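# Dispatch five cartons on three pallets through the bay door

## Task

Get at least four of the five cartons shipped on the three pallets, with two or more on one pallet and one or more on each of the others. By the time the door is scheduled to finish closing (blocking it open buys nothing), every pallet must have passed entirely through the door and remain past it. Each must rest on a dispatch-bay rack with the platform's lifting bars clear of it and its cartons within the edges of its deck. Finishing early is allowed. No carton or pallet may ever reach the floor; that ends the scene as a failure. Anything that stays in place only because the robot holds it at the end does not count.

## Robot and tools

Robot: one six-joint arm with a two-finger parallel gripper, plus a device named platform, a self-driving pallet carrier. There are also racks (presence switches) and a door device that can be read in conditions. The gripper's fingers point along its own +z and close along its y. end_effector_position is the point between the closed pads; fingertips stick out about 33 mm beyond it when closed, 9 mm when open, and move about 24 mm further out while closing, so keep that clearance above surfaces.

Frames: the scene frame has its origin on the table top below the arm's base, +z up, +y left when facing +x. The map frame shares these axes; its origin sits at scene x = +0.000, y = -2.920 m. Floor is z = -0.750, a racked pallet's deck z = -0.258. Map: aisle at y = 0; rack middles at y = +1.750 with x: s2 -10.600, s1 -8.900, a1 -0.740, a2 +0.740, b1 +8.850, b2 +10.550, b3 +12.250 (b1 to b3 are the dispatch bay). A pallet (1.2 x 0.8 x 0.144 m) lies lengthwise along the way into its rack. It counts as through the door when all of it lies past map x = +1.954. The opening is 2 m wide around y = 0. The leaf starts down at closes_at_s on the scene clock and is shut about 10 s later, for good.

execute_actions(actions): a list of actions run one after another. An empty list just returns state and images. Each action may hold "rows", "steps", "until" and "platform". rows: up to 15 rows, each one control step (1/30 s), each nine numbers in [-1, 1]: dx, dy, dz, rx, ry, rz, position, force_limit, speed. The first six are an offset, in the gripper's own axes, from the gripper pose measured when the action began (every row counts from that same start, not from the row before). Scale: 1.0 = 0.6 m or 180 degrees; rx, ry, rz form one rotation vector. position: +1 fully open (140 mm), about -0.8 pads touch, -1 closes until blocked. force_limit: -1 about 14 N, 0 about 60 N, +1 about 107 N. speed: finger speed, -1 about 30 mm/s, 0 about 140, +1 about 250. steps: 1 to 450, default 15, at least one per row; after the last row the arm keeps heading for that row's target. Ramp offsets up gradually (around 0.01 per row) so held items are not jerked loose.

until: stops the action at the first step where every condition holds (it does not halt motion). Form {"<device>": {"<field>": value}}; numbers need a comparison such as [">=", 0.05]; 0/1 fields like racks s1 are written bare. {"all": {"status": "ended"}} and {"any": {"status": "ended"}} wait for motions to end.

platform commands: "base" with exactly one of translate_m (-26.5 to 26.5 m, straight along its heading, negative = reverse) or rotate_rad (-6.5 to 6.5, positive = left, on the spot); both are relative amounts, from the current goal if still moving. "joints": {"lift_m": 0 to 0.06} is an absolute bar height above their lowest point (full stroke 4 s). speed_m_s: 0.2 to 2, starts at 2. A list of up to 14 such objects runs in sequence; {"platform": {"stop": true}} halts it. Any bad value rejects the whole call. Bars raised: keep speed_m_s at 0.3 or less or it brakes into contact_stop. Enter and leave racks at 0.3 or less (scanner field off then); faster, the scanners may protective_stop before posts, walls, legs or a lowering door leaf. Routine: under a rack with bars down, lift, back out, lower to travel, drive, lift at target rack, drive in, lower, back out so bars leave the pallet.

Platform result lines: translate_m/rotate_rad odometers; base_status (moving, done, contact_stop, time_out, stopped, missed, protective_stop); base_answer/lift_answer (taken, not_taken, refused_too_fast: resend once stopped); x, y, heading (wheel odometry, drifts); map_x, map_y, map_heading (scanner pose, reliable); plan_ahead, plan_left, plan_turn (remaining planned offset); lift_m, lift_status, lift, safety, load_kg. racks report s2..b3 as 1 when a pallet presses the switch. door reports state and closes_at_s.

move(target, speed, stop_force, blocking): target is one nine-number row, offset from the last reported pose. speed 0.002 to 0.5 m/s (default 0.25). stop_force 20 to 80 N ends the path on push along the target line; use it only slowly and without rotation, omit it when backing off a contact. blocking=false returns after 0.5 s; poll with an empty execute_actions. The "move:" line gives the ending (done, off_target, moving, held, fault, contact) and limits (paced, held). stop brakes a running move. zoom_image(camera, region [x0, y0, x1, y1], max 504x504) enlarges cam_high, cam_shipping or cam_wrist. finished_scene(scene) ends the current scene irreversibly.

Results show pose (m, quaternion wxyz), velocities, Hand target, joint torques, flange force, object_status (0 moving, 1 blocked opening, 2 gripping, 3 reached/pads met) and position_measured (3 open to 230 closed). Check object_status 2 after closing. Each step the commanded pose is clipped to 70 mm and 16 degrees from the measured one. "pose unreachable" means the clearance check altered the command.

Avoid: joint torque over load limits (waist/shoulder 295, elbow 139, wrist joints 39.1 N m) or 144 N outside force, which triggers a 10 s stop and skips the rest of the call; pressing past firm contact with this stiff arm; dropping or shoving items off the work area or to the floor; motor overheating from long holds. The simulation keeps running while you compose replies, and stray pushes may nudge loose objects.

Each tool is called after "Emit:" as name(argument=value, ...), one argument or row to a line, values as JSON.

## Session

Emit:
execute_actions(
  actions=[],
)

Scene clock: 0.00 s.
end_effector_position=(+0.5809, +0.0393, +0.3637) position_measured=3 object_status=3 end_effector_quat_wxyz=(-0.139, +0.779, +0.611, -0.022) end_effector_velocity=(+0.000, +0.001, -0.001) end_effector_angular_velocity=(-0.000, -0.000, +0.002)
Joint positions: [-0.143  0.171  1.602  0.176  1.603  0.13 ]
Joint velocities: [ 0.002  0.001 -0.    -0.    -0.001 -0.   ]
Joint torques (N m, as the joint torque sensors report them, + toward a larger angle): no reading
Flange force (N, the push that the arm receives, along the gripper's own x y z axes): no reading
Hand target: +0.581, +0.039, +0.364; -0.139, +0.779, +0.611, -0.022
platform.base_odometry: x=+0.000 y=+0.000 heading=+0.000 (m, m, rad; from the platform's pose at the start)
platform.map_pose: map_x=+0.54 map_y=-0.05 map_heading=-0.0393 (m, m, rad; on the building's map)
platform.planned_pose: plan_ahead=+0.00 plan_left=+0.00 plan_turn=+0.0000 (m ahead, m left, rad left of the pose on the map)
platform.base_status: done
platform.joint_positions: lift_m=+0.000
platform.joint_status: done
platform: translate_m=0.000 translate_m_goal=0.000 rotate_rad=0.000 rotate_rad_goal=0.000 base_answer=taken lift_m_goal=0.000 lift_answer=taken lift=down safety=ok load_kg=-51 refusals=0 queue=idle queue_left=0
racks: s2=1 s1=1 a1=1 a2=0 b1=0 b2=0 b3=0
door: state=open closes_at_s=687
camera_calibration (this result's frames):
cam_wrist: T_world_to_cam=[[0.857823, -0.429203, -0.282709, -0.374654], [-0.331312, -0.882335, 0.334242, 0.112261], [-0.392902, -0.193055, -0.899087, 0.74659], [0, 0, 0, 1]] pos_world=[0.651917, 0.0823827, 0.527808]

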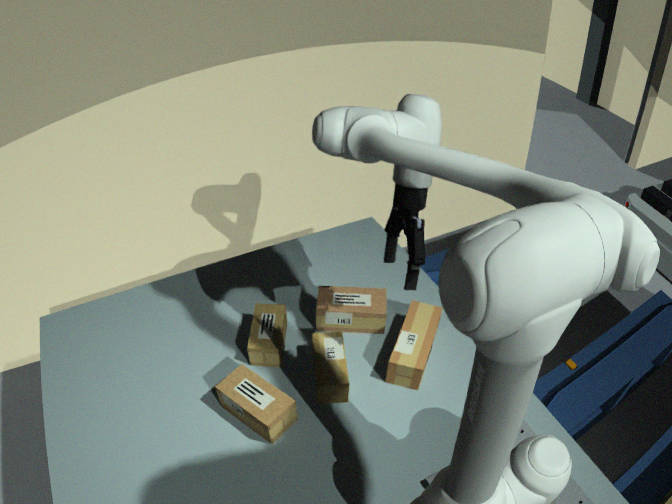

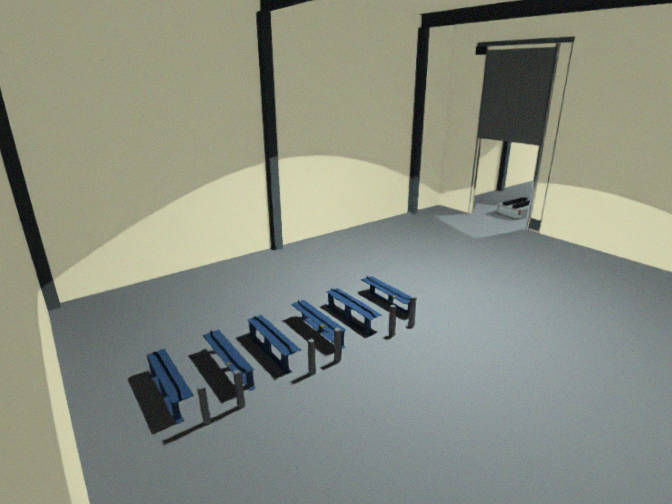

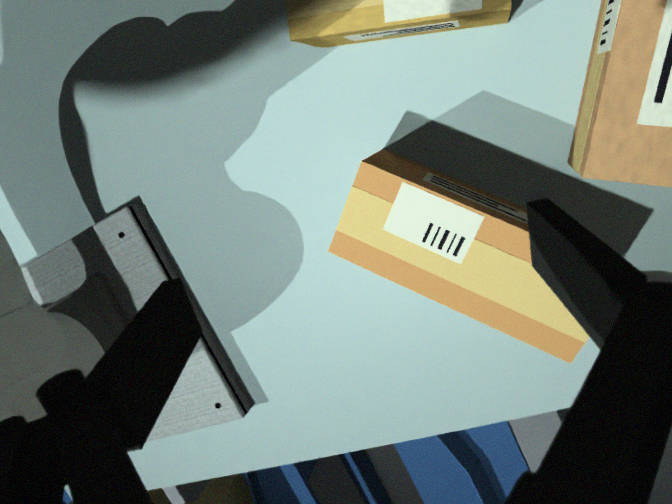

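Emit:
zoom_image(
  camera="cam_shipping",
  region=[130, 270, 430, 440],
)

Emit:
zoom_image(
  camera="cam_high",
  region=[200, 270, 460, 460],
)

Region (130, 270, 430, 440) of cam_shipping's 672x504 image, scaled by 1.680, with more detail than that image has; it fills the top 286 rows of this view, and the rest is white.

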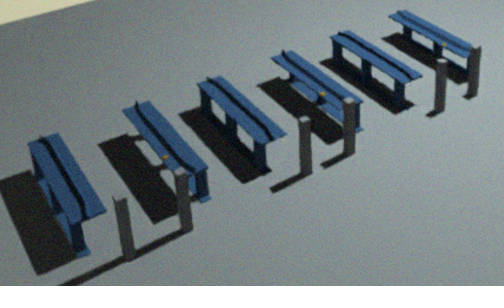

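Region (200, 270, 460, 460) of cam_high's 672x504 image, scaled by 1.938, with more detail than that image has; it fills the top 368 rows of this view, and the rest is white.

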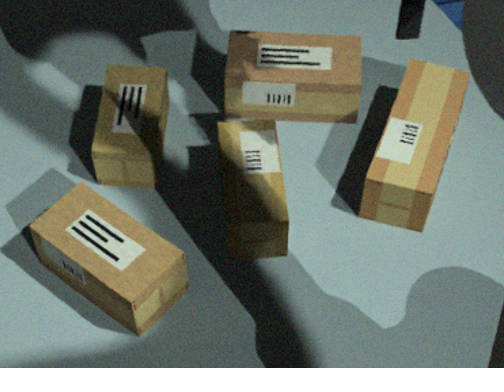

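Emit:
execute_actions(
  actions=[
    {"platform":[{"base":{"rotate_rad":0.0287}},{"base":{"translate_m":-9.4405}},{"base":{"rotate_rad":1.5814}},{"speed_m_s":0.3,"base":{"translate_m":1.62},"joints":{"lift_m":0.03}},{"joints":{"lift_m":0.05}},{"base":{"translate_m":-1.62},"joints":{"lift_m":0.06}},{"speed_m_s":2,"joints":{"lift_m":0},"base":{"rotate_rad":-1.5708}},{"base":{"translate_m":9.64}},{"joints":{"lift_m":0.06},"base":{"rotate_rad":1.5708}},{"speed_m_s":0.3,"base":{"translate_m":1.37}}],"steps":1},
  ],
)

Emit:
move(
  target=[-0.206,0.1042,0.2286,-0.0497,-0.0795,-0.3188,1,0.3,0],
  speed=0.3,
)

Scene clock: 120.03 s.
end_effector_position=(+0.5809, +0.0393, +0.3637) position_measured=3 object_status=3 end_effector_quat_wxyz=(-0.139, +0.779, +0.611, -0.022) end_effector_velocity=(+0.000, +0.001, -0.000) end_effector_angular_velocity=(+0.000, -0.000, +0.002)
Joint positions: [-0.143  0.171  1.602  0.176  1.603  0.13 ]
Joint velocities: [ 0.001  0.001 -0.     0.    -0.    -0.001]
Joint torques (N m, as the joint torque sensors report them, + toward a larger angle): [  0.92 -56.91 -41.47   4.6    0.72  -0.3 ]
Flange force (N, the push that the arm receives, along the gripper's own x y z axes): [-2.3 -1.8 1.8]
Hand target: +0.581, +0.039, +0.364; -0.139, +0.779, +0.611, -0.022
platform.base_odometry: x=+0.000 y=+0.000 heading=+0.000 (m, m, rad; from the platform's pose at the start)
platform.map_pose: map_x=+0.54 map_y=-0.05 map_heading=-0.0393 (m, m, rad; on the building's map)
platform.planned_pose: plan_ahead=+0.00 plan_left=+0.00 plan_turn=+0.0287 (m ahead, m left, rad left of the pose on the map)
platform.base_status: moving
platform.joint_positions: lift_m=+0.000
platform.joint_status: done
platform: translate_m=0.000 translate_m_goal=0.000 rotate_rad=0.001 rotate_rad_goal=0.029 base_answer=taken lift_m_goal=0.000 lift_answer=taken lift=down safety=ok load_kg=-47 refusals=0 queue=running queue_left=9
racks: s2=1 s1=1 a1=1 a2=0 b1=0 b2=0 b3=0
door: state=open closes_at_s=687
camera_calibration (this result's frames):
cam_wrist: T_world_to_cam=[[0.857822, -0.429205, -0.28271, -0.374654], [-0.331315, -0.882334, 0.334241, 0.112263], [-0.392903, -0.193053, -0.899087, 0.74659], [0, 0, 0, 1]] pos_world=[0.651917, 0.0823816, 0.527808]

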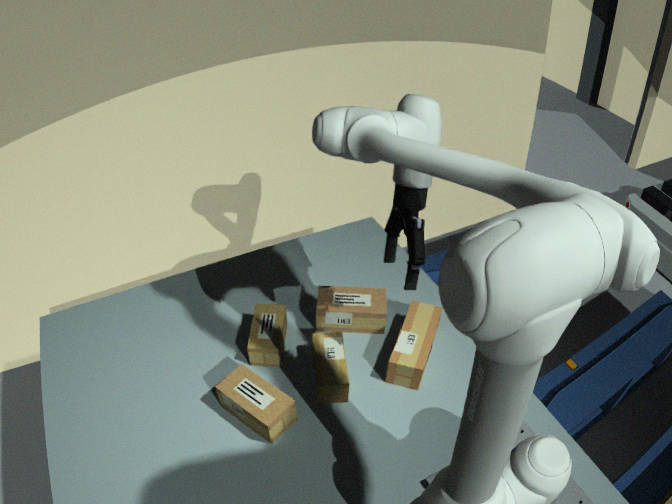

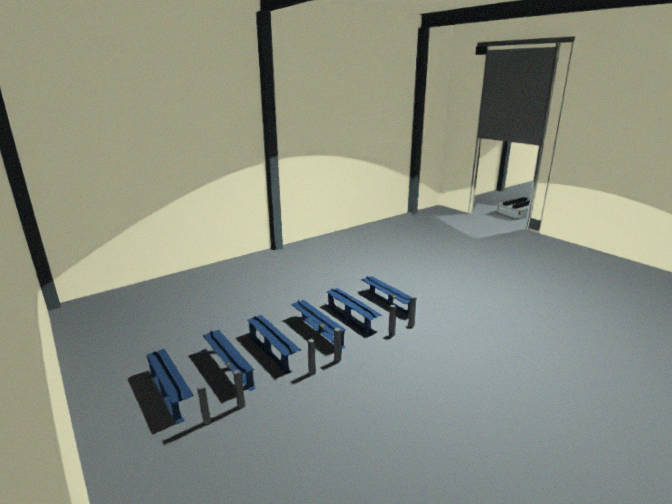

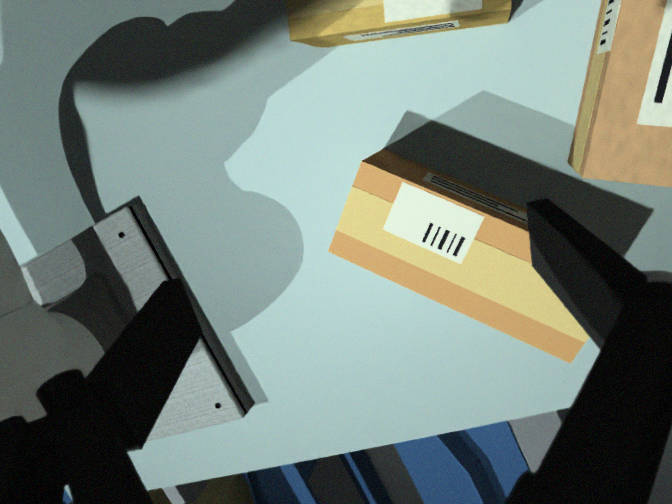

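Scene clock: 122.13 s.
end_effector_position=(+0.5806, -0.0666, +0.2001) position_measured=3 object_status=3 end_effector_quat_wxyz=(+0.000, +0.391, +0.920, -0.000) end_effector_velocity=(-0.000, +0.002, -0.000) end_effector_angular_velocity=(+0.001, +0.000, +0.003)
Joint positions: [-0.225  0.154  1.909  0.006  1.087 -0.948]
Joint velocities: [ 0.003 -0.     0.001  0.001  0.     0.   ]
Joint torques (N m, as the joint torque sensors report them, + toward a larger angle): [  1.19 -51.74 -37.24   4.05  -0.16  -0.46]
Flange force (N, the push that the arm receives, along the gripper's own x y z axes): [-0.7 -2.1 0.0]
Hand target: +0.581, -0.067, +0.200; +0.000, +0.391, +0.920, -0.000
Off the commanded pose: 0.000 m, 0 deg.
platform.base_odometry: x=-0.463 y=-0.016 heading=+0.033 (m, m, rad; from the platform's pose at the start)
platform.map_pose: map_x=+0.06 map_y=-0.04 map_heading=-0.0087 (m, m, rad; on the building's map)
platform.planned_pose: plan_ahead=-8.96 plan_left=+0.01 plan_turn=-0.0018 (m ahead, m left, rad left of the pose on the map)
platform.base_status: moving
platform.joint_positions: lift_m=+0.000
platform.joint_status: done
platform: translate_m=-0.483 translate_m_goal=-9.440 rotate_rad=0.033 rotate_rad_goal=0.031 base_answer=taken lift_m_goal=0.000 lift_answer=taken lift=down safety=ok load_kg=-47 refusals=0 queue=running queue_left=8
racks: s2=1 s1=1 a1=1 a2=0 b1=0 b2=0 b3=0
door: state=open closes_at_s=687
move: done
camera_calibration (this result's frames):
cam_wrist: T_world_to_cam=[[0.861311, 0.507836, -0.0156734, -0.459175], [0.466342, -0.777937, 0.421116, -0.400183], [0.201665, -0.370021, -0.906871, 0.223509], [0, 0, 0, 1]] pos_world=[0.53704, 0.00457123, 0.364021]

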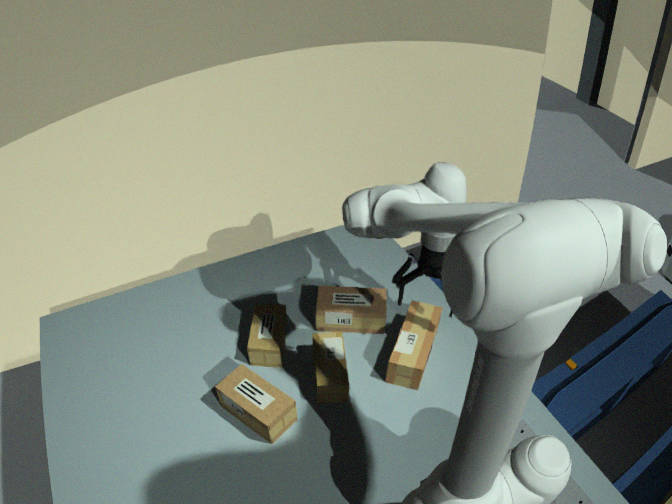

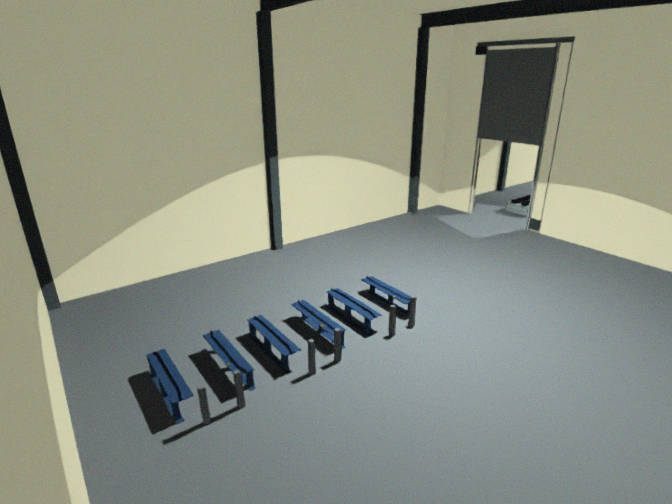

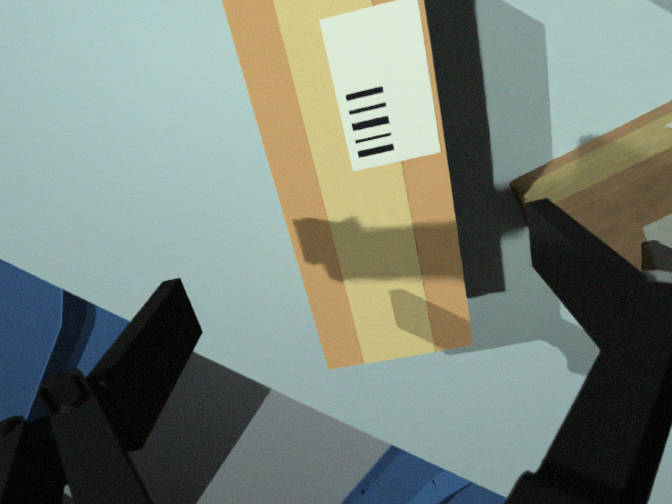

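Emit:
execute_actions(
  actions=[
    {"rows":[[0.008,0.005,0.008,0,0,0,1,0.3,0],[0.017,0.010,0.022,0,0,0,1,0.3,0],[0.026,0.015,0.04,0,0,0,1,0.3,0],[0.033,0.018,0.06,0,0,0,1,0.3,0],[0.033,0.018,0.082,0,0,0,1,0.3,0],[0.033,0.018,0.105,0,0,0,1,0.3,0],[0.033,0.018,0.128,0,0,0,1,0.3,0],[0.033,0.018,0.15,0,0,0,1,0.3,0],[0.033,0.018,0.172,0,0,0,1,0.3,0],[0.033,0.018,0.192,0,0,0,1,0.3,0],[0.033,0.018,0.21,0,0,0,1,0.3,0],[0.033,0.018,0.225,0,0,0,1,0.3,0],[0.033,0.018,0.237,0,0,0,1,0.3,0],[0.033,0.018,0.245,0,0,0,1,0.3,0],[0.033,0.018,0.25,0,0,0,1,0.3,0]],"steps":30},
    {"rows":[[0,0,0,0,0,0,-1,0.3,-0.3]],"steps":26},
  ],
)

Scene clock: 130.80 s.
end_effector_position=(+0.5746, -0.0450, +0.0503) position_measured=81 object_status=2 end_effector_quat_wxyz=(+0.000, +0.391, +0.920, -0.000) end_effector_velocity=(+0.000, +0.000, +0.000) end_effector_angular_velocity=(+0.000, -0.001, -0.001)
Joint positions: [-0.188  0.297  2.056  0.008  0.797 -0.914]
Joint velocities: [ 0.    -0.001  0.     0.001 -0.001  0.001]
Joint torques (N m, as the joint torque sensors report them, + toward a larger angle): [  2.33 -43.97 -23.23   2.99  -0.87  -0.49]
Flange force (N, the push that the arm receives, along the gripper's own x y z axes): [3.3 -7.8 -26.0]
Flange force at the end of the 1st action (N, along the gripper's axes at the end of the call): [-0.4 -2.8 -0.8]
Hand target: +0.575, -0.045, +0.050; +0.000, +0.391, +0.920, -0.000
Off the commanded pose: 0.000 m, 0 deg.
platform.base_odometry: x=-9.436 y=-0.290 heading=+0.033 (m, m, rad; from the platform's pose at the start)
platform.map_pose: map_x=-8.90 map_y=+0.05 map_heading=-0.0087 (m, m, rad; on the building's map)
platform.planned_pose: plan_ahead=+0.00 plan_left=+0.00 plan_turn=+1.5796 (m ahead, m left, rad left of the pose on the map)
platform.base_status: moving
platform.joint_positions: lift_m=+0.000
platform.joint_status: done
platform: translate_m=-9.440 translate_m_goal=-9.440 rotate_rad=0.035 rotate_rad_goal=1.612 base_answer=taken lift_m_goal=0.000 lift_answer=taken lift=down safety=ok load_kg=-47 refusals=0 queue=running queue_left=7
racks: s2=1 s1=1 a1=1 a2=0 b1=0 b2=0 b3=0
door: state=open closes_at_s=687
camera_calibration (this result's frames):
cam_wrist: T_world_to_cam=[[0.861376, 0.507728, -0.0155989, -0.467395], [0.466202, -0.777987, 0.421179, -0.317414], [0.201708, -0.370066, -0.906843, 0.0968147], [0, 0, 0, 1]] pos_world=[0.531053, 0.026193, 0.214193]

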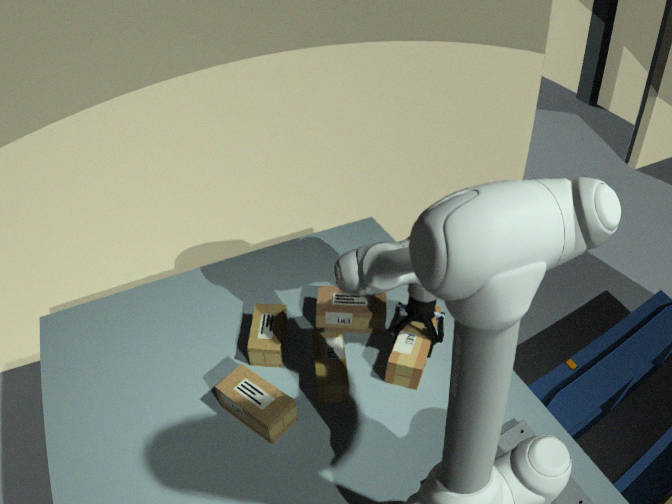

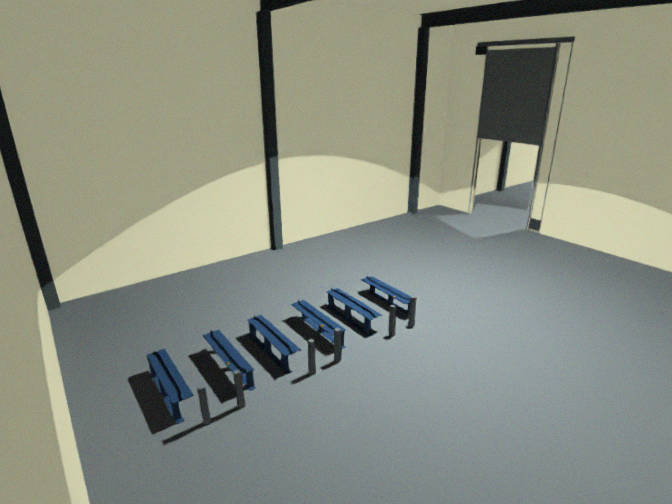

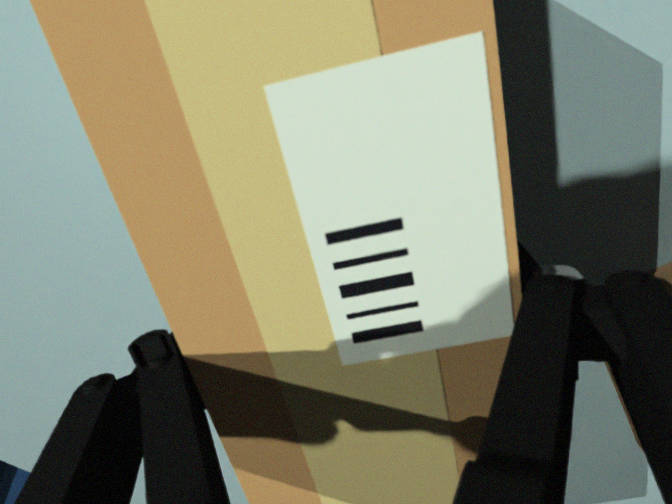

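Emit:
move(
  target=[0,0,-0.2,0,0,0,-1,0.3,-0.3],
  speed=0.2,
)

Emit:
move(
  target=[-0.7568,-0.7879,0.0833,0,0,-0.2556,-1,0.3,-0.3],
  speed=0.25,
)

Emit:
move(
  target=[0,-0.4333,0.475,0,0,0,-1,0.3,-0.3],
  speed=0.2,
)

Scene clock: 142.10 s.
end_effector_position=(+0.5747, -0.0449, +0.1702) position_measured=81 object_status=2 end_effector_quat_wxyz=(+0.000, +0.391, +0.920, -0.000) end_effector_velocity=(+0.000, +0.000, -0.001) end_effector_angular_velocity=(+0.001, +0.001, -0.000)
Joint positions: [-0.189  0.167  1.955  0.007  1.028 -0.913]
Joint velocities: [ 0.     0.002 -0.     0.001 -0.    -0.   ]
Joint torques (N m, as the joint torque sensors report them, + toward a larger angle): [  1.56 -53.87 -38.1    3.8   -0.01  -0.33]
Flange force (N, the push that the arm receives, along the gripper's own x y z axes): [-1.1 -3.2 4.6]
Hand target: +0.575, -0.045, +0.170; +0.000, +0.391, +0.920, -0.000
Off the commanded pose: 0.000 m, 0 deg.
platform.base_odometry: x=-9.500 y=+1.328 heading=+1.612 (m, m, rad; from the platform's pose at the start)
platform.map_pose: map_x=-8.91 map_y=+1.67 map_heading=+1.5708 (m, m, rad; on the building's map)
platform.planned_pose: plan_ahead=+0.00 plan_left=-0.01 plan_turn=+0.0000 (m ahead, m left, rad left of the pose on the map)
platform.base_status: done
platform.joint_positions: lift_m=+0.049
platform.joint_status: moving
platform: translate_m=-7.821 translate_m_goal=-7.821 rotate_rad=1.612 rotate_rad_goal=1.611 base_answer=taken lift_m_goal=0.050 lift_answer=taken lift=between safety=ok load_kg=22 refusals=0 queue=running queue_left=5
racks: s2=1 s1=0 a1=1 a2=0 b1=0 b2=0 b3=0
door: state=open closes_at_s=687
move: done
camera_calibration (this result's frames):
cam_wrist: T_world_to_cam=[[0.861348, 0.507777, -0.0155452, -0.465577], [0.466217, -0.777953, 0.421225, -0.367881], [0.201795, -0.370069, -0.906823, 0.205526], [0, 0, 0, 1]] pos_world=[0.531062, 0.0262734, 0.334099]

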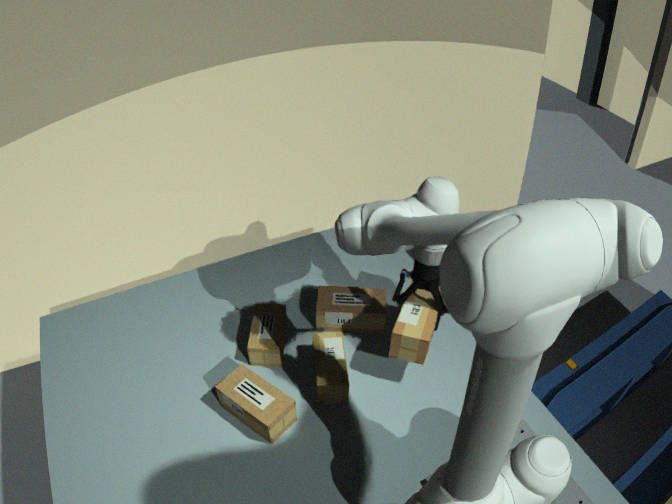

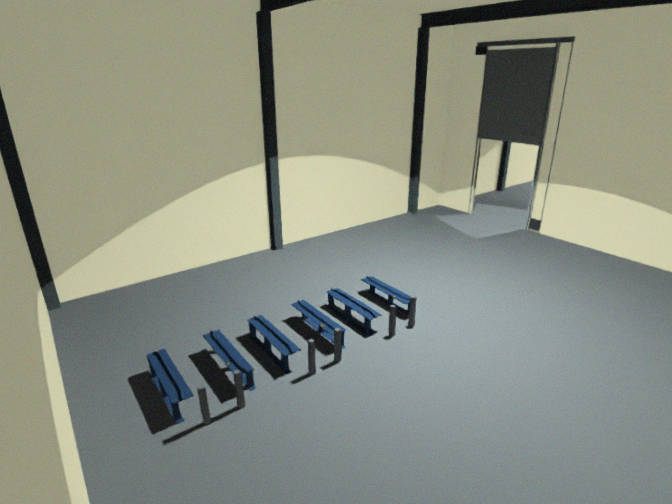

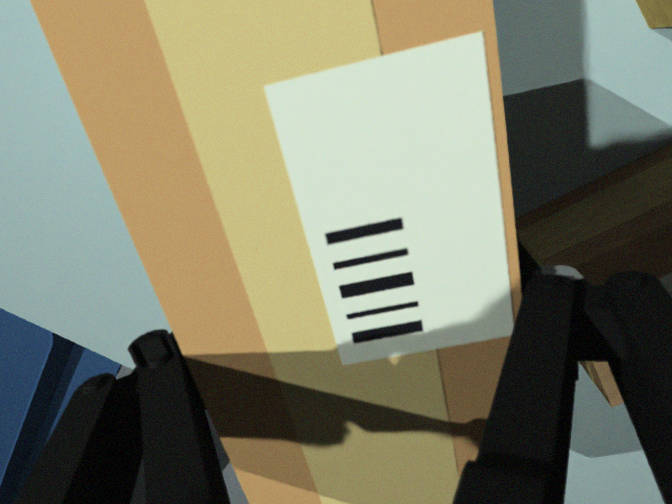

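Scene clock: 145.10 s.
end_effector_position=(+0.5494, -0.6996, +0.1211) position_measured=81 object_status=2 end_effector_quat_wxyz=(+0.000, +0.000, +1.000, -0.001) end_effector_velocity=(+0.002, +0.002, +0.001) end_effector_angular_velocity=(-0.001, -0.001, +0.003)
Joint positions: [-0.989  0.662  1.322 -0.002  1.167 -2.512]
Joint velocities: [ 0.003 -0.001 -0.001  0.     0.    -0.   ]
Joint torques (N m, as the joint torque sensors report them, + toward a larger angle): [   0.76 -103.59  -41.6     4.07   -0.03   -0.3 ]
Flange force (N, the push that the arm receives, along the gripper's own x y z axes): [3.1 4.3 3.8]
Hand target: +0.549, -0.700, +0.121; +0.000, +0.000, +1.000, -0.001
Off the commanded pose: 0.001 m, 0 deg.
platform.base_odometry: x=-9.469 y=+0.626 heading=+1.612 (m, m, rad; from the platform's pose at the start)
platform.map_pose: map_x=-8.90 map_y=+0.96 map_heading=+1.5708 (m, m, rad; on the building's map)
platform.planned_pose: plan_ahead=-0.91 plan_left=+0.00 plan_turn=+0.0000 (m ahead, m left, rad left of the pose on the map)
platform.base_status: moving
platform.joint_positions: lift_m=+0.060
platform.joint_status: done
platform: translate_m=-8.534 translate_m_goal=-9.441 rotate_rad=1.612 rotate_rad_goal=1.610 base_answer=taken lift_m_goal=0.060 lift_answer=taken lift=up safety=ok load_kg=19 refusals=0 queue=running queue_left=4
racks: s2=1 s1=0 a1=1 a2=0 b1=0 b2=0 b3=0
door: state=open closes_at_s=687
move: done
camera_calibration (this result's frames):
cam_wrist: T_world_to_cam=[[0.232932, 0.972355, -0.0164053, 0.558213], [0.88369, -0.204589, 0.420994, -0.673007], [0.405999, -0.11256, -0.906915, -0.00817044], [0, 0, 0, 1]] pos_world=[0.468021, -0.681391, 0.28508]

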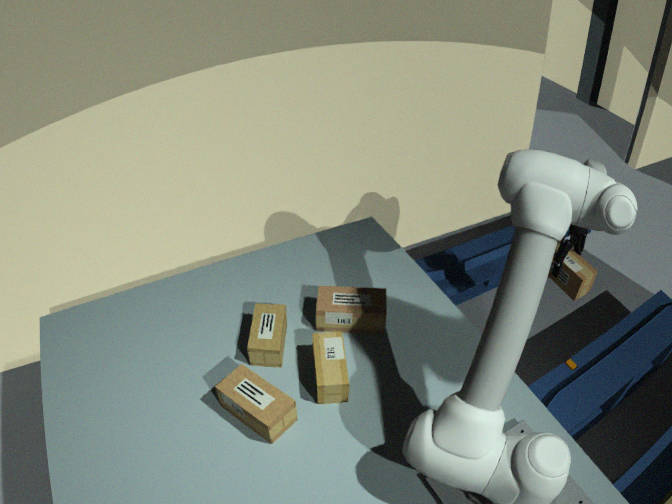

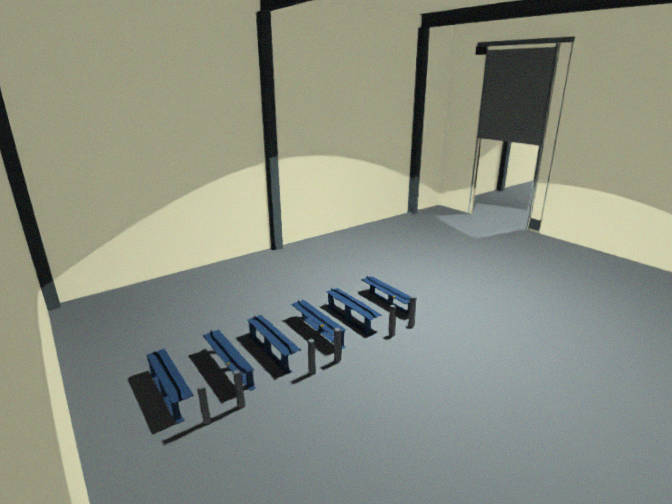

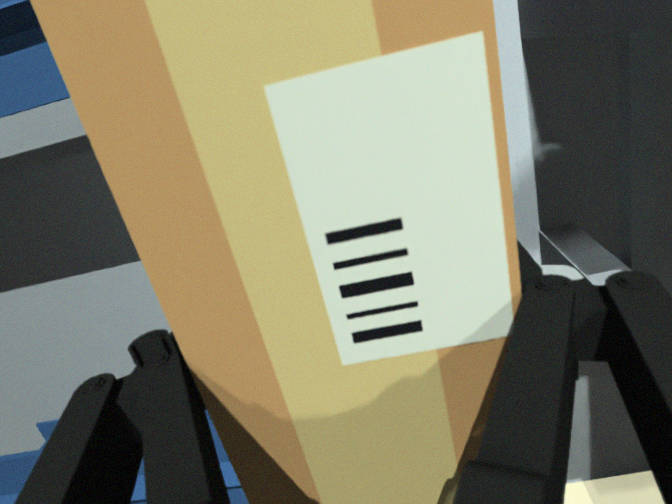

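Scene clock: 147.43 s.
end_effector_position=(+0.5491, -0.9602, -0.1633) position_measured=81 object_status=2 end_effector_quat_wxyz=(+0.000, +0.000, +1.000, -0.001) end_effector_velocity=(+0.001, +0.001, -0.000) end_effector_angular_velocity=(+0.001, -0.000, +0.000)
Joint positions: [-1.128  1.257  0.704 -0.004  1.189 -2.65 ]
Joint velocities: [ 0.001  0.001 -0.     0.001  0.     0.   ]
Joint torques (N m, as the joint torque sensors report them, + toward a larger angle): [   0.88 -138.62  -41.13    3.95    0.14   -0.24]
Flange force (N, the push that the arm receives, along the gripper's own x y z axes): [4.5 6.9 1.9]
Hand target: +0.549, -0.960, -0.163; +0.000, +0.000, +1.000, -0.001
Off the commanded pose: 0.000 m, 0 deg.
platform.base_odometry: x=-9.441 y=-0.074 heading=+1.611 (m, m, rad; from the platform's pose at the start)
platform.map_pose: map_x=-8.90 map_y=+0.26 map_heading=+1.5708 (m, m, rad; on the building's map)
platform.planned_pose: plan_ahead=-0.21 plan_left=+0.00 plan_turn=+0.0000 (m ahead, m left, rad left of the pose on the map)
platform.base_status: moving
platform.joint_positions: lift_m=+0.060
platform.joint_status: done
platform: translate_m=-9.234 translate_m_goal=-9.441 rotate_rad=1.611 rotate_rad_goal=1.610 base_answer=taken lift_m_goal=0.060 lift_answer=taken lift=up safety=ok load_kg=19 refusals=0 queue=running queue_left=4
racks: s2=1 s1=0 a1=1 a2=0 b1=0 b2=0 b3=0
door: state=open closes_at_s=687
move: done
camera_calibration (this result's frames):
cam_wrist: T_world_to_cam=[[0.23297, 0.972343, -0.0165782, 0.806971], [0.88371, -0.204556, 0.420968, -0.606337], [0.405934, -0.112723, -0.906924, -0.295435], [0, 0, 0, 1]] pos_world=[0.467752, -0.941985, 0.000689636]

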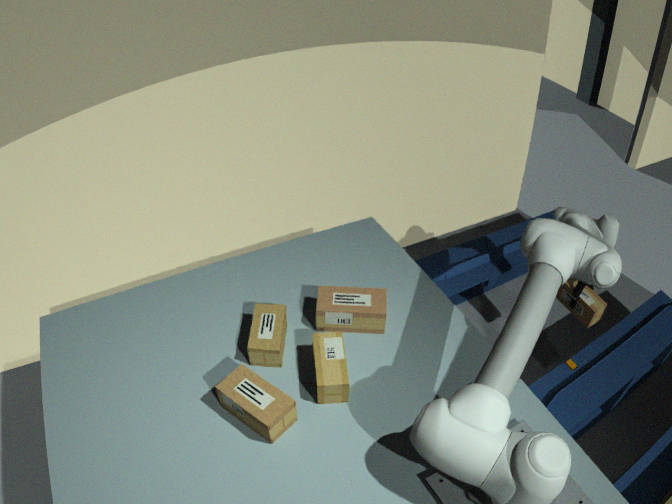

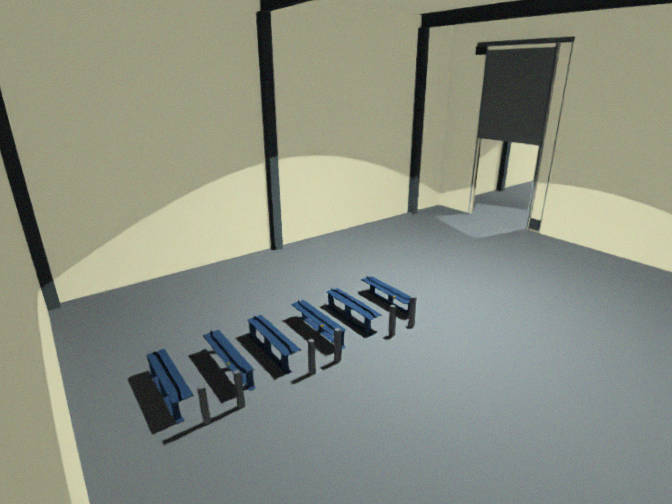

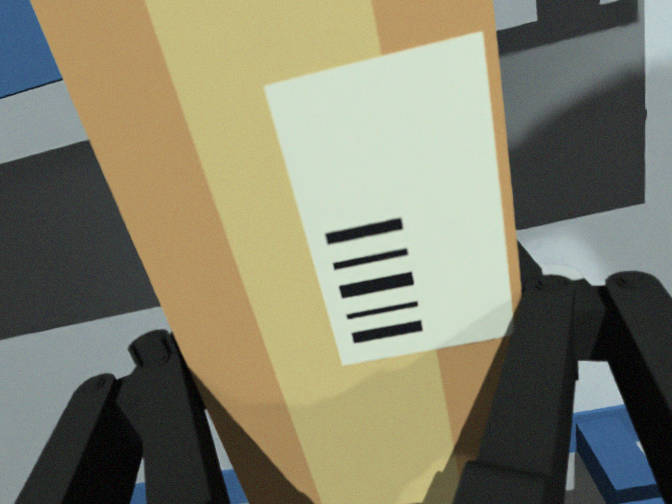

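Emit:
execute_actions(
  actions=[
    {"steps":450,"until":{"platform":{"queue_left":["<=",0]}}},
    {"steps":200,"until":{"platform":{"queue_left":["<=",0],"map_y":[">=",1.3]}}},
    {"rows":[[0,0,0.003,0,0,0,-1,0.3,-0.3],[0,0,0.006,0,0,0,-1,0.3,-0.3],[0,0,0.009,0,0,0,-1,0.3,-0.3],[0,0,0.012,0,0,0,-1,0.3,-0.3],[0,0,0.015,0,0,0,-1,0.3,-0.3],[0,0,0.018,0,0,0,-1,0.3,-0.3],[0,0,0.021,0,0,0,-1,0.3,-0.3],[0,0,0.024,0,0,0,-1,0.3,-0.3],[0,0,0.026,0,0,0,-1,0.3,-0.3]],"steps":60,"until":{"platform":{"queue":["!=","running"]}}},
  ],
)

Scene clock: 172.50 s.
end_effector_position=(+0.5492, -0.9601, -0.1790) position_measured=81 object_status=2 end_effector_quat_wxyz=(+0.000, +0.000, +1.000, -0.001) end_effector_velocity=(-0.000, -0.000, -0.000) end_effector_angular_velocity=(-0.001, +0.001, -0.001)
Joint positions: [-1.128  1.272  0.703 -0.004  1.176 -2.65 ]
Joint velocities: [-0.     0.     0.    -0.001 -0.001  0.001]
Joint torques (N m, as the joint torque sensors report them, + toward a larger angle): [   1.77 -140.22  -40.98    4.02    0.04   -0.45]
Flange force (N, the push that the arm receives, along the gripper's own x y z axes): [2.9 4.3 2.9]
Flange force at the end of the 1st action (N, along the gripper's axes at the end of the call): [3.0 1.7 3.1]
Flange force at the end of the 2nd action (N, along the gripper's axes at the end of the call): [2.6 3.6 2.9]
Hand target: +0.549, -0.960, -0.179; +0.000, +0.000, +1.000, -0.001
Off the commanded pose: 0.000 m, 0 deg.
platform.base_odometry: x=+0.141 y=+1.477 heading=+1.612 (m, m, rad; from the platform's pose at the start)
platform.map_pose: map_x=+0.74 map_y=+1.42 map_heading=+1.5708 (m, m, rad; on the building's map)
platform.planned_pose: plan_ahead=+0.00 plan_left=+0.00 plan_turn=+0.0000 (m ahead, m left, rad left of the pose on the map)
platform.base_status: done
platform.joint_positions: lift_m=+0.060
platform.joint_status: done
platform: translate_m=1.570 translate_m_goal=1.569 rotate_rad=1.612 rotate_rad_goal=1.611 base_answer=taken lift_m_goal=0.060 lift_answer=taken lift=up safety=ok load_kg=18 refusals=0 queue=done queue_left=0
racks: s2=1 s1=0 a1=1 a2=0 b1=0 b2=0 b3=0
door: state=open closes_at_s=687
camera_calibration (this result's frames):
cam_wrist: T_world_to_cam=[[0.232918, 0.972358, -0.016408, 0.806688], [0.883716, -0.204581, 0.420943, -0.599793], [0.405951, -0.112545, -0.906939, -0.309607], [0, 0, 0, 1]] pos_world=[0.46784, -0.941941, -0.01508]

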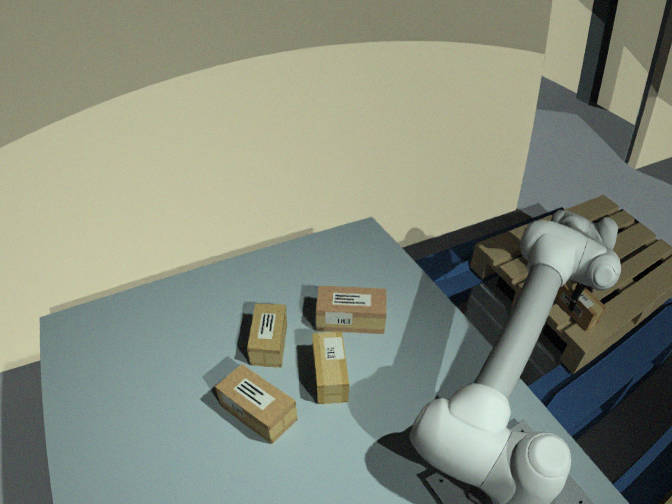

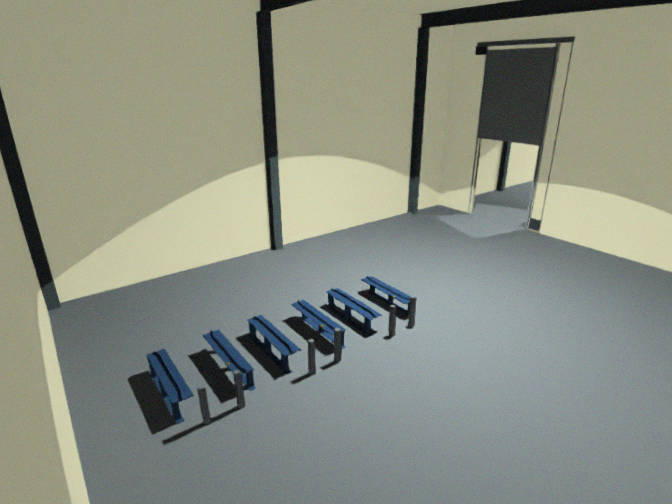

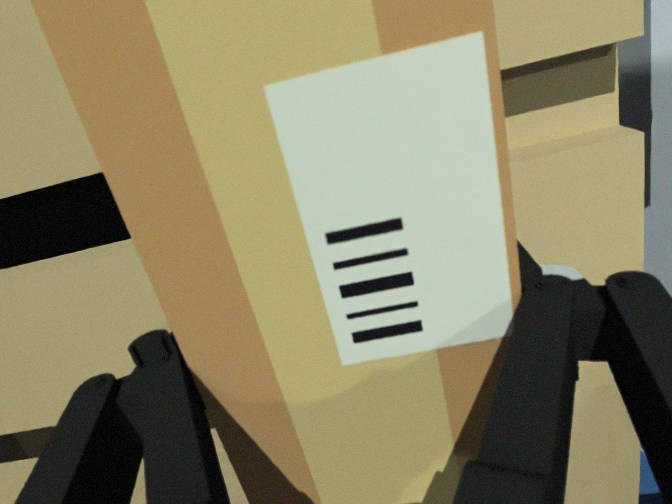

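Emit:
move(
  target=[0,0,0.03,0,0,0,-1,0.3,-0.3],
  speed=0.012,
  stop_force=20,
)

Emit:
execute_actions(
  actions=[
    {"rows":[[0,0,0,0,0,0,1,0.3,0.5]],"steps":9},
    {"rows":[[0,0,-0.008,0,0,0,1,0.3,0.5],[0,0,-0.02,0,0,0,1,0.3,0.5],[0,0,-0.035,0,0,0,1,0.3,0.5],[0,0,-0.052,0,0,0,1,0.3,0.5],[0,0,-0.07,0,0,0,1,0.3,0.5],[0,0,-0.088,0,0,0,1,0.3,0.5],[0,0,-0.106,0,0,0,1,0.3,0.5],[0,0,-0.124,0,0,0,1,0.3,0.5],[0,0,-0.142,0,0,0,1,0.3,0.5],[0,0,-0.158,0,0,0,1,0.3,0.5],[0,0,-0.172,0,0,0,1,0.3,0.5],[0,0,-0.184,0,0,0,1,0.3,0.5],[0,0,-0.193,0,0,0,1,0.3,0.5],[0,0,-0.198,0,0,0,1,0.3,0.5],[0,0,-0.2,0,0,0,1,0.3,0.5]],"steps":15},
    {"platform":[{"base":{"translate_m":-1.37}},{"speed_m_s":2,"joints":{"lift_m":0},"base":{"rotate_rad":-1.5708}},{"base":{"translate_m":8.11}},{"joints":{"lift_m":0.056},"base":{"rotate_rad":1.5708}},{"speed_m_s":0.3,"base":{"translate_m":1.56}},{"joints":{"lift_m":0.032}},{"base":{"translate_m":-1.56},"joints":{"lift_m":0}},{"speed_m_s":2,"base":{"rotate_rad":-1.5708}},{"base":{"translate_m":-19.45}},{"base":{"rotate_rad":1.5708}},{"speed_m_s":0.3,"base":{"translate_m":1.62},"joints":{"lift_m":0.03}},{"joints":{"lift_m":0.05}},{"base":{"translate_m":-1.62},"joints":{"lift_m":0.06}},{"speed_m_s":2,"joints":{"lift_m":0},"base":{"rotate_rad":-1.5708}}],"steps":10},
  ],
)

Scene clock: 185.87 s.
end_effector_position=(+0.5493, -0.9603, -0.1857) position_measured=81 object_status=2 end_effector_quat_wxyz=(+0.000, +0.000, +1.000, -0.001) end_effector_velocity=(+0.002, +0.001, +0.001) end_effector_angular_velocity=(-0.000, +0.001, +0.002)
Joint positions: [-1.128  1.278  0.702 -0.004  1.17  -2.65 ]
Joint velocities: [ 0.002 -0.001  0.001 -0.001  0.     0.   ]
Joint torques (N m, as the joint torque sensors report them, + toward a larger angle): [   1.02 -110.55  -26.18    3.91    0.46   -0.26]
Flange force (N, the push that the arm receives, along the gripper's own x y z axes): [1.3 2.4 -24.5]
Hand target: +0.549, -0.960, -0.185; +0.000, +0.000, +1.000, -0.001
Off the commanded pose: 0.011 m, 0 deg.
platform.base_odometry: x=+0.141 y=+1.477 heading=+1.612 (m, m, rad; from the platform's pose at the start)
platform.map_pose: map_x=+0.74 map_y=+1.42 map_heading=+1.5708 (m, m, rad; on the building's map)
platform.planned_pose: plan_ahead=+0.00 plan_left=+0.00 plan_turn=+0.0000 (m ahead, m left, rad left of the pose on the map)
platform.base_status: done
platform.joint_positions: lift_m=+0.060
platform.joint_status: done
platform: translate_m=1.570 translate_m_goal=1.569 rotate_rad=1.612 rotate_rad_goal=1.611 base_answer=taken lift_m_goal=0.060 lift_answer=taken lift=up safety=ok load_kg=18 refusals=0 queue=done queue_left=0
racks: s2=1 s1=0 a1=1 a2=0 b1=0 b2=0 b3=0
door: state=open closes_at_s=687
move: contact
camera_calibration (this result's frames):
cam_wrist: T_world_to_cam=[[0.232929, 0.972349, -0.0167485, 0.806673], [0.883632, -0.204422, 0.421196, -0.596853], [0.406126, -0.112908, -0.906815, -0.316113], [0, 0, 0, 1]] pos_world=[0.467883, -0.94207, -0.0217531]

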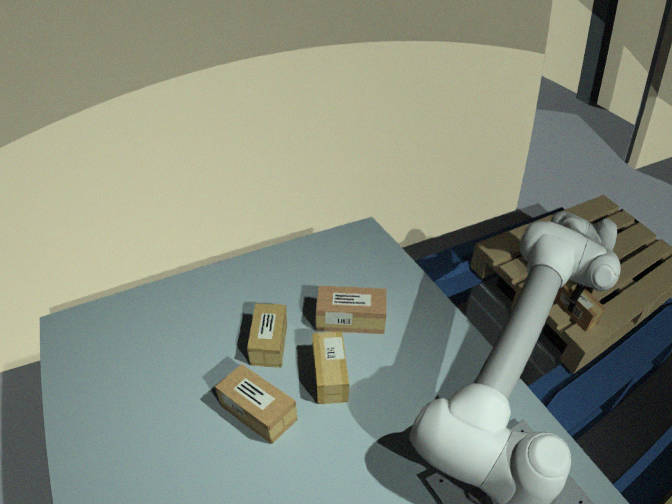

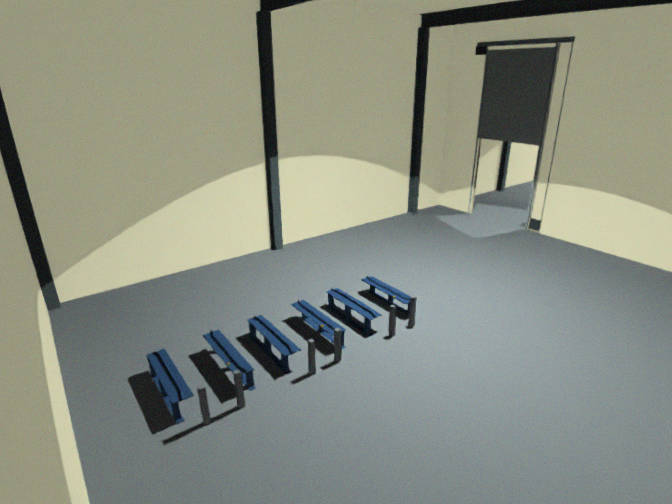

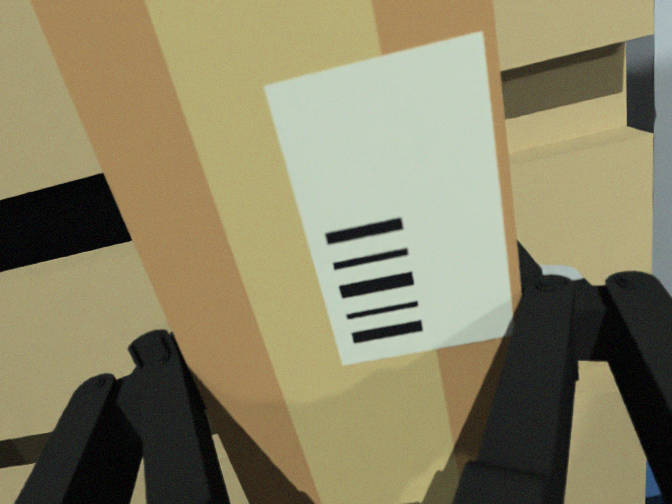

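Scene clock: 187.00 s.
end_effector_position=(+0.5493, -0.9600, -0.0659) position_measured=3 object_status=3 end_effector_quat_wxyz=(+0.000, +0.000, +1.000, -0.001) end_effector_velocity=(-0.000, -0.000, +0.000) end_effector_angular_velocity=(-0.001, +0.001, +0.001)
Joint positions: [-1.128  1.177  0.688 -0.004  1.286 -2.65 ]
Joint velocities: [-0.    -0.    -0.    -0.001 -0.    -0.   ]
Joint torques (N m, as the joint torque sensors report them, + toward a larger angle): [   1.94 -133.52  -39.88    4.2     0.09   -0.22]
Flange force (N, the push that the arm receives, along the gripper's own x y z axes): [3.3 1.8 -0.1]
Flange force at the end of the 1st action (N, along the gripper's axes at the end of the call): [2.9 4.4 -0.3]
Flange force at the end of the 2nd action (N, along the gripper's axes at the end of the call): [7.7 12.3 -2.4]
Hand target: +0.549, -0.960, -0.066; +0.000, +0.000, +1.000, -0.001
Off the commanded pose: 0.000 m, 0 deg.
platform.base_odometry: x=+0.142 y=+1.459 heading=+1.613 (m, m, rad; from the platform's pose at the start)
platform.map_pose: map_x=+0.74 map_y=+1.40 map_heading=+1.5708 (m, m, rad; on the building's map)
platform.planned_pose: plan_ahead=-1.35 plan_left=+0.00 plan_turn=+0.0000 (m ahead, m left, rad left of the pose on the map)
platform.base_status: moving
platform.joint_positions: lift_m=+0.060
platform.joint_status: done
platform: translate_m=1.547 translate_m_goal=0.200 rotate_rad=1.613 rotate_rad_goal=1.612 base_answer=taken lift_m_goal=0.060 lift_answer=taken lift=up safety=ok load_kg=18 refusals=0 queue=running queue_left=13
racks: s2=1 s1=0 a1=1 a2=0 b1=0 b2=0 b3=0
door: state=open closes_at_s=687
camera_calibration (this result's frames):
cam_wrist: T_world_to_cam=[[0.232988, 0.972339, -0.0165506, 0.808402], [0.88366, -0.204572, 0.421065, -0.647397], [0.406032, -0.112728, -0.906879, -0.207181], [0, 0, 0, 1]] pos_world=[0.467852, -0.941835, 0.0980876]

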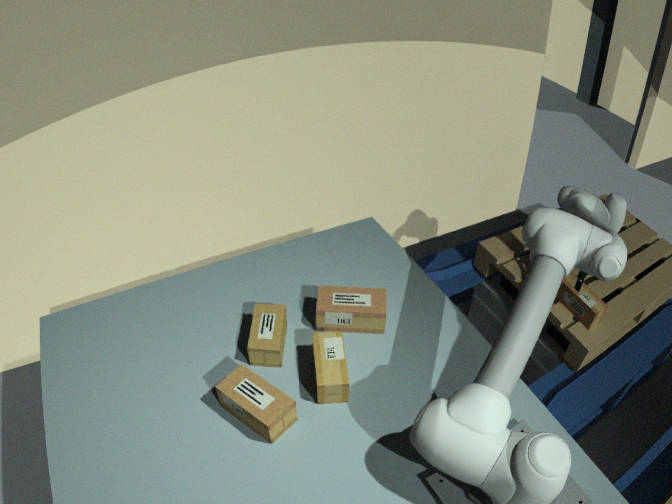

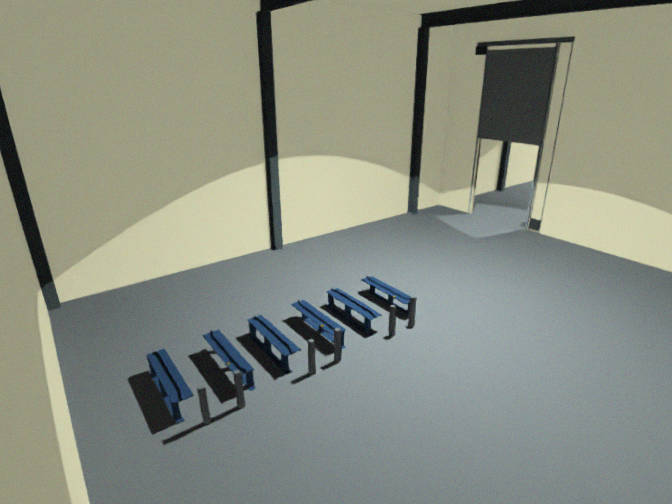

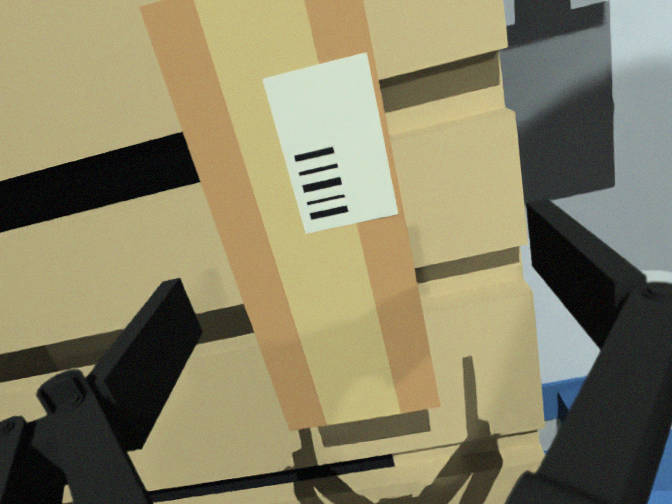

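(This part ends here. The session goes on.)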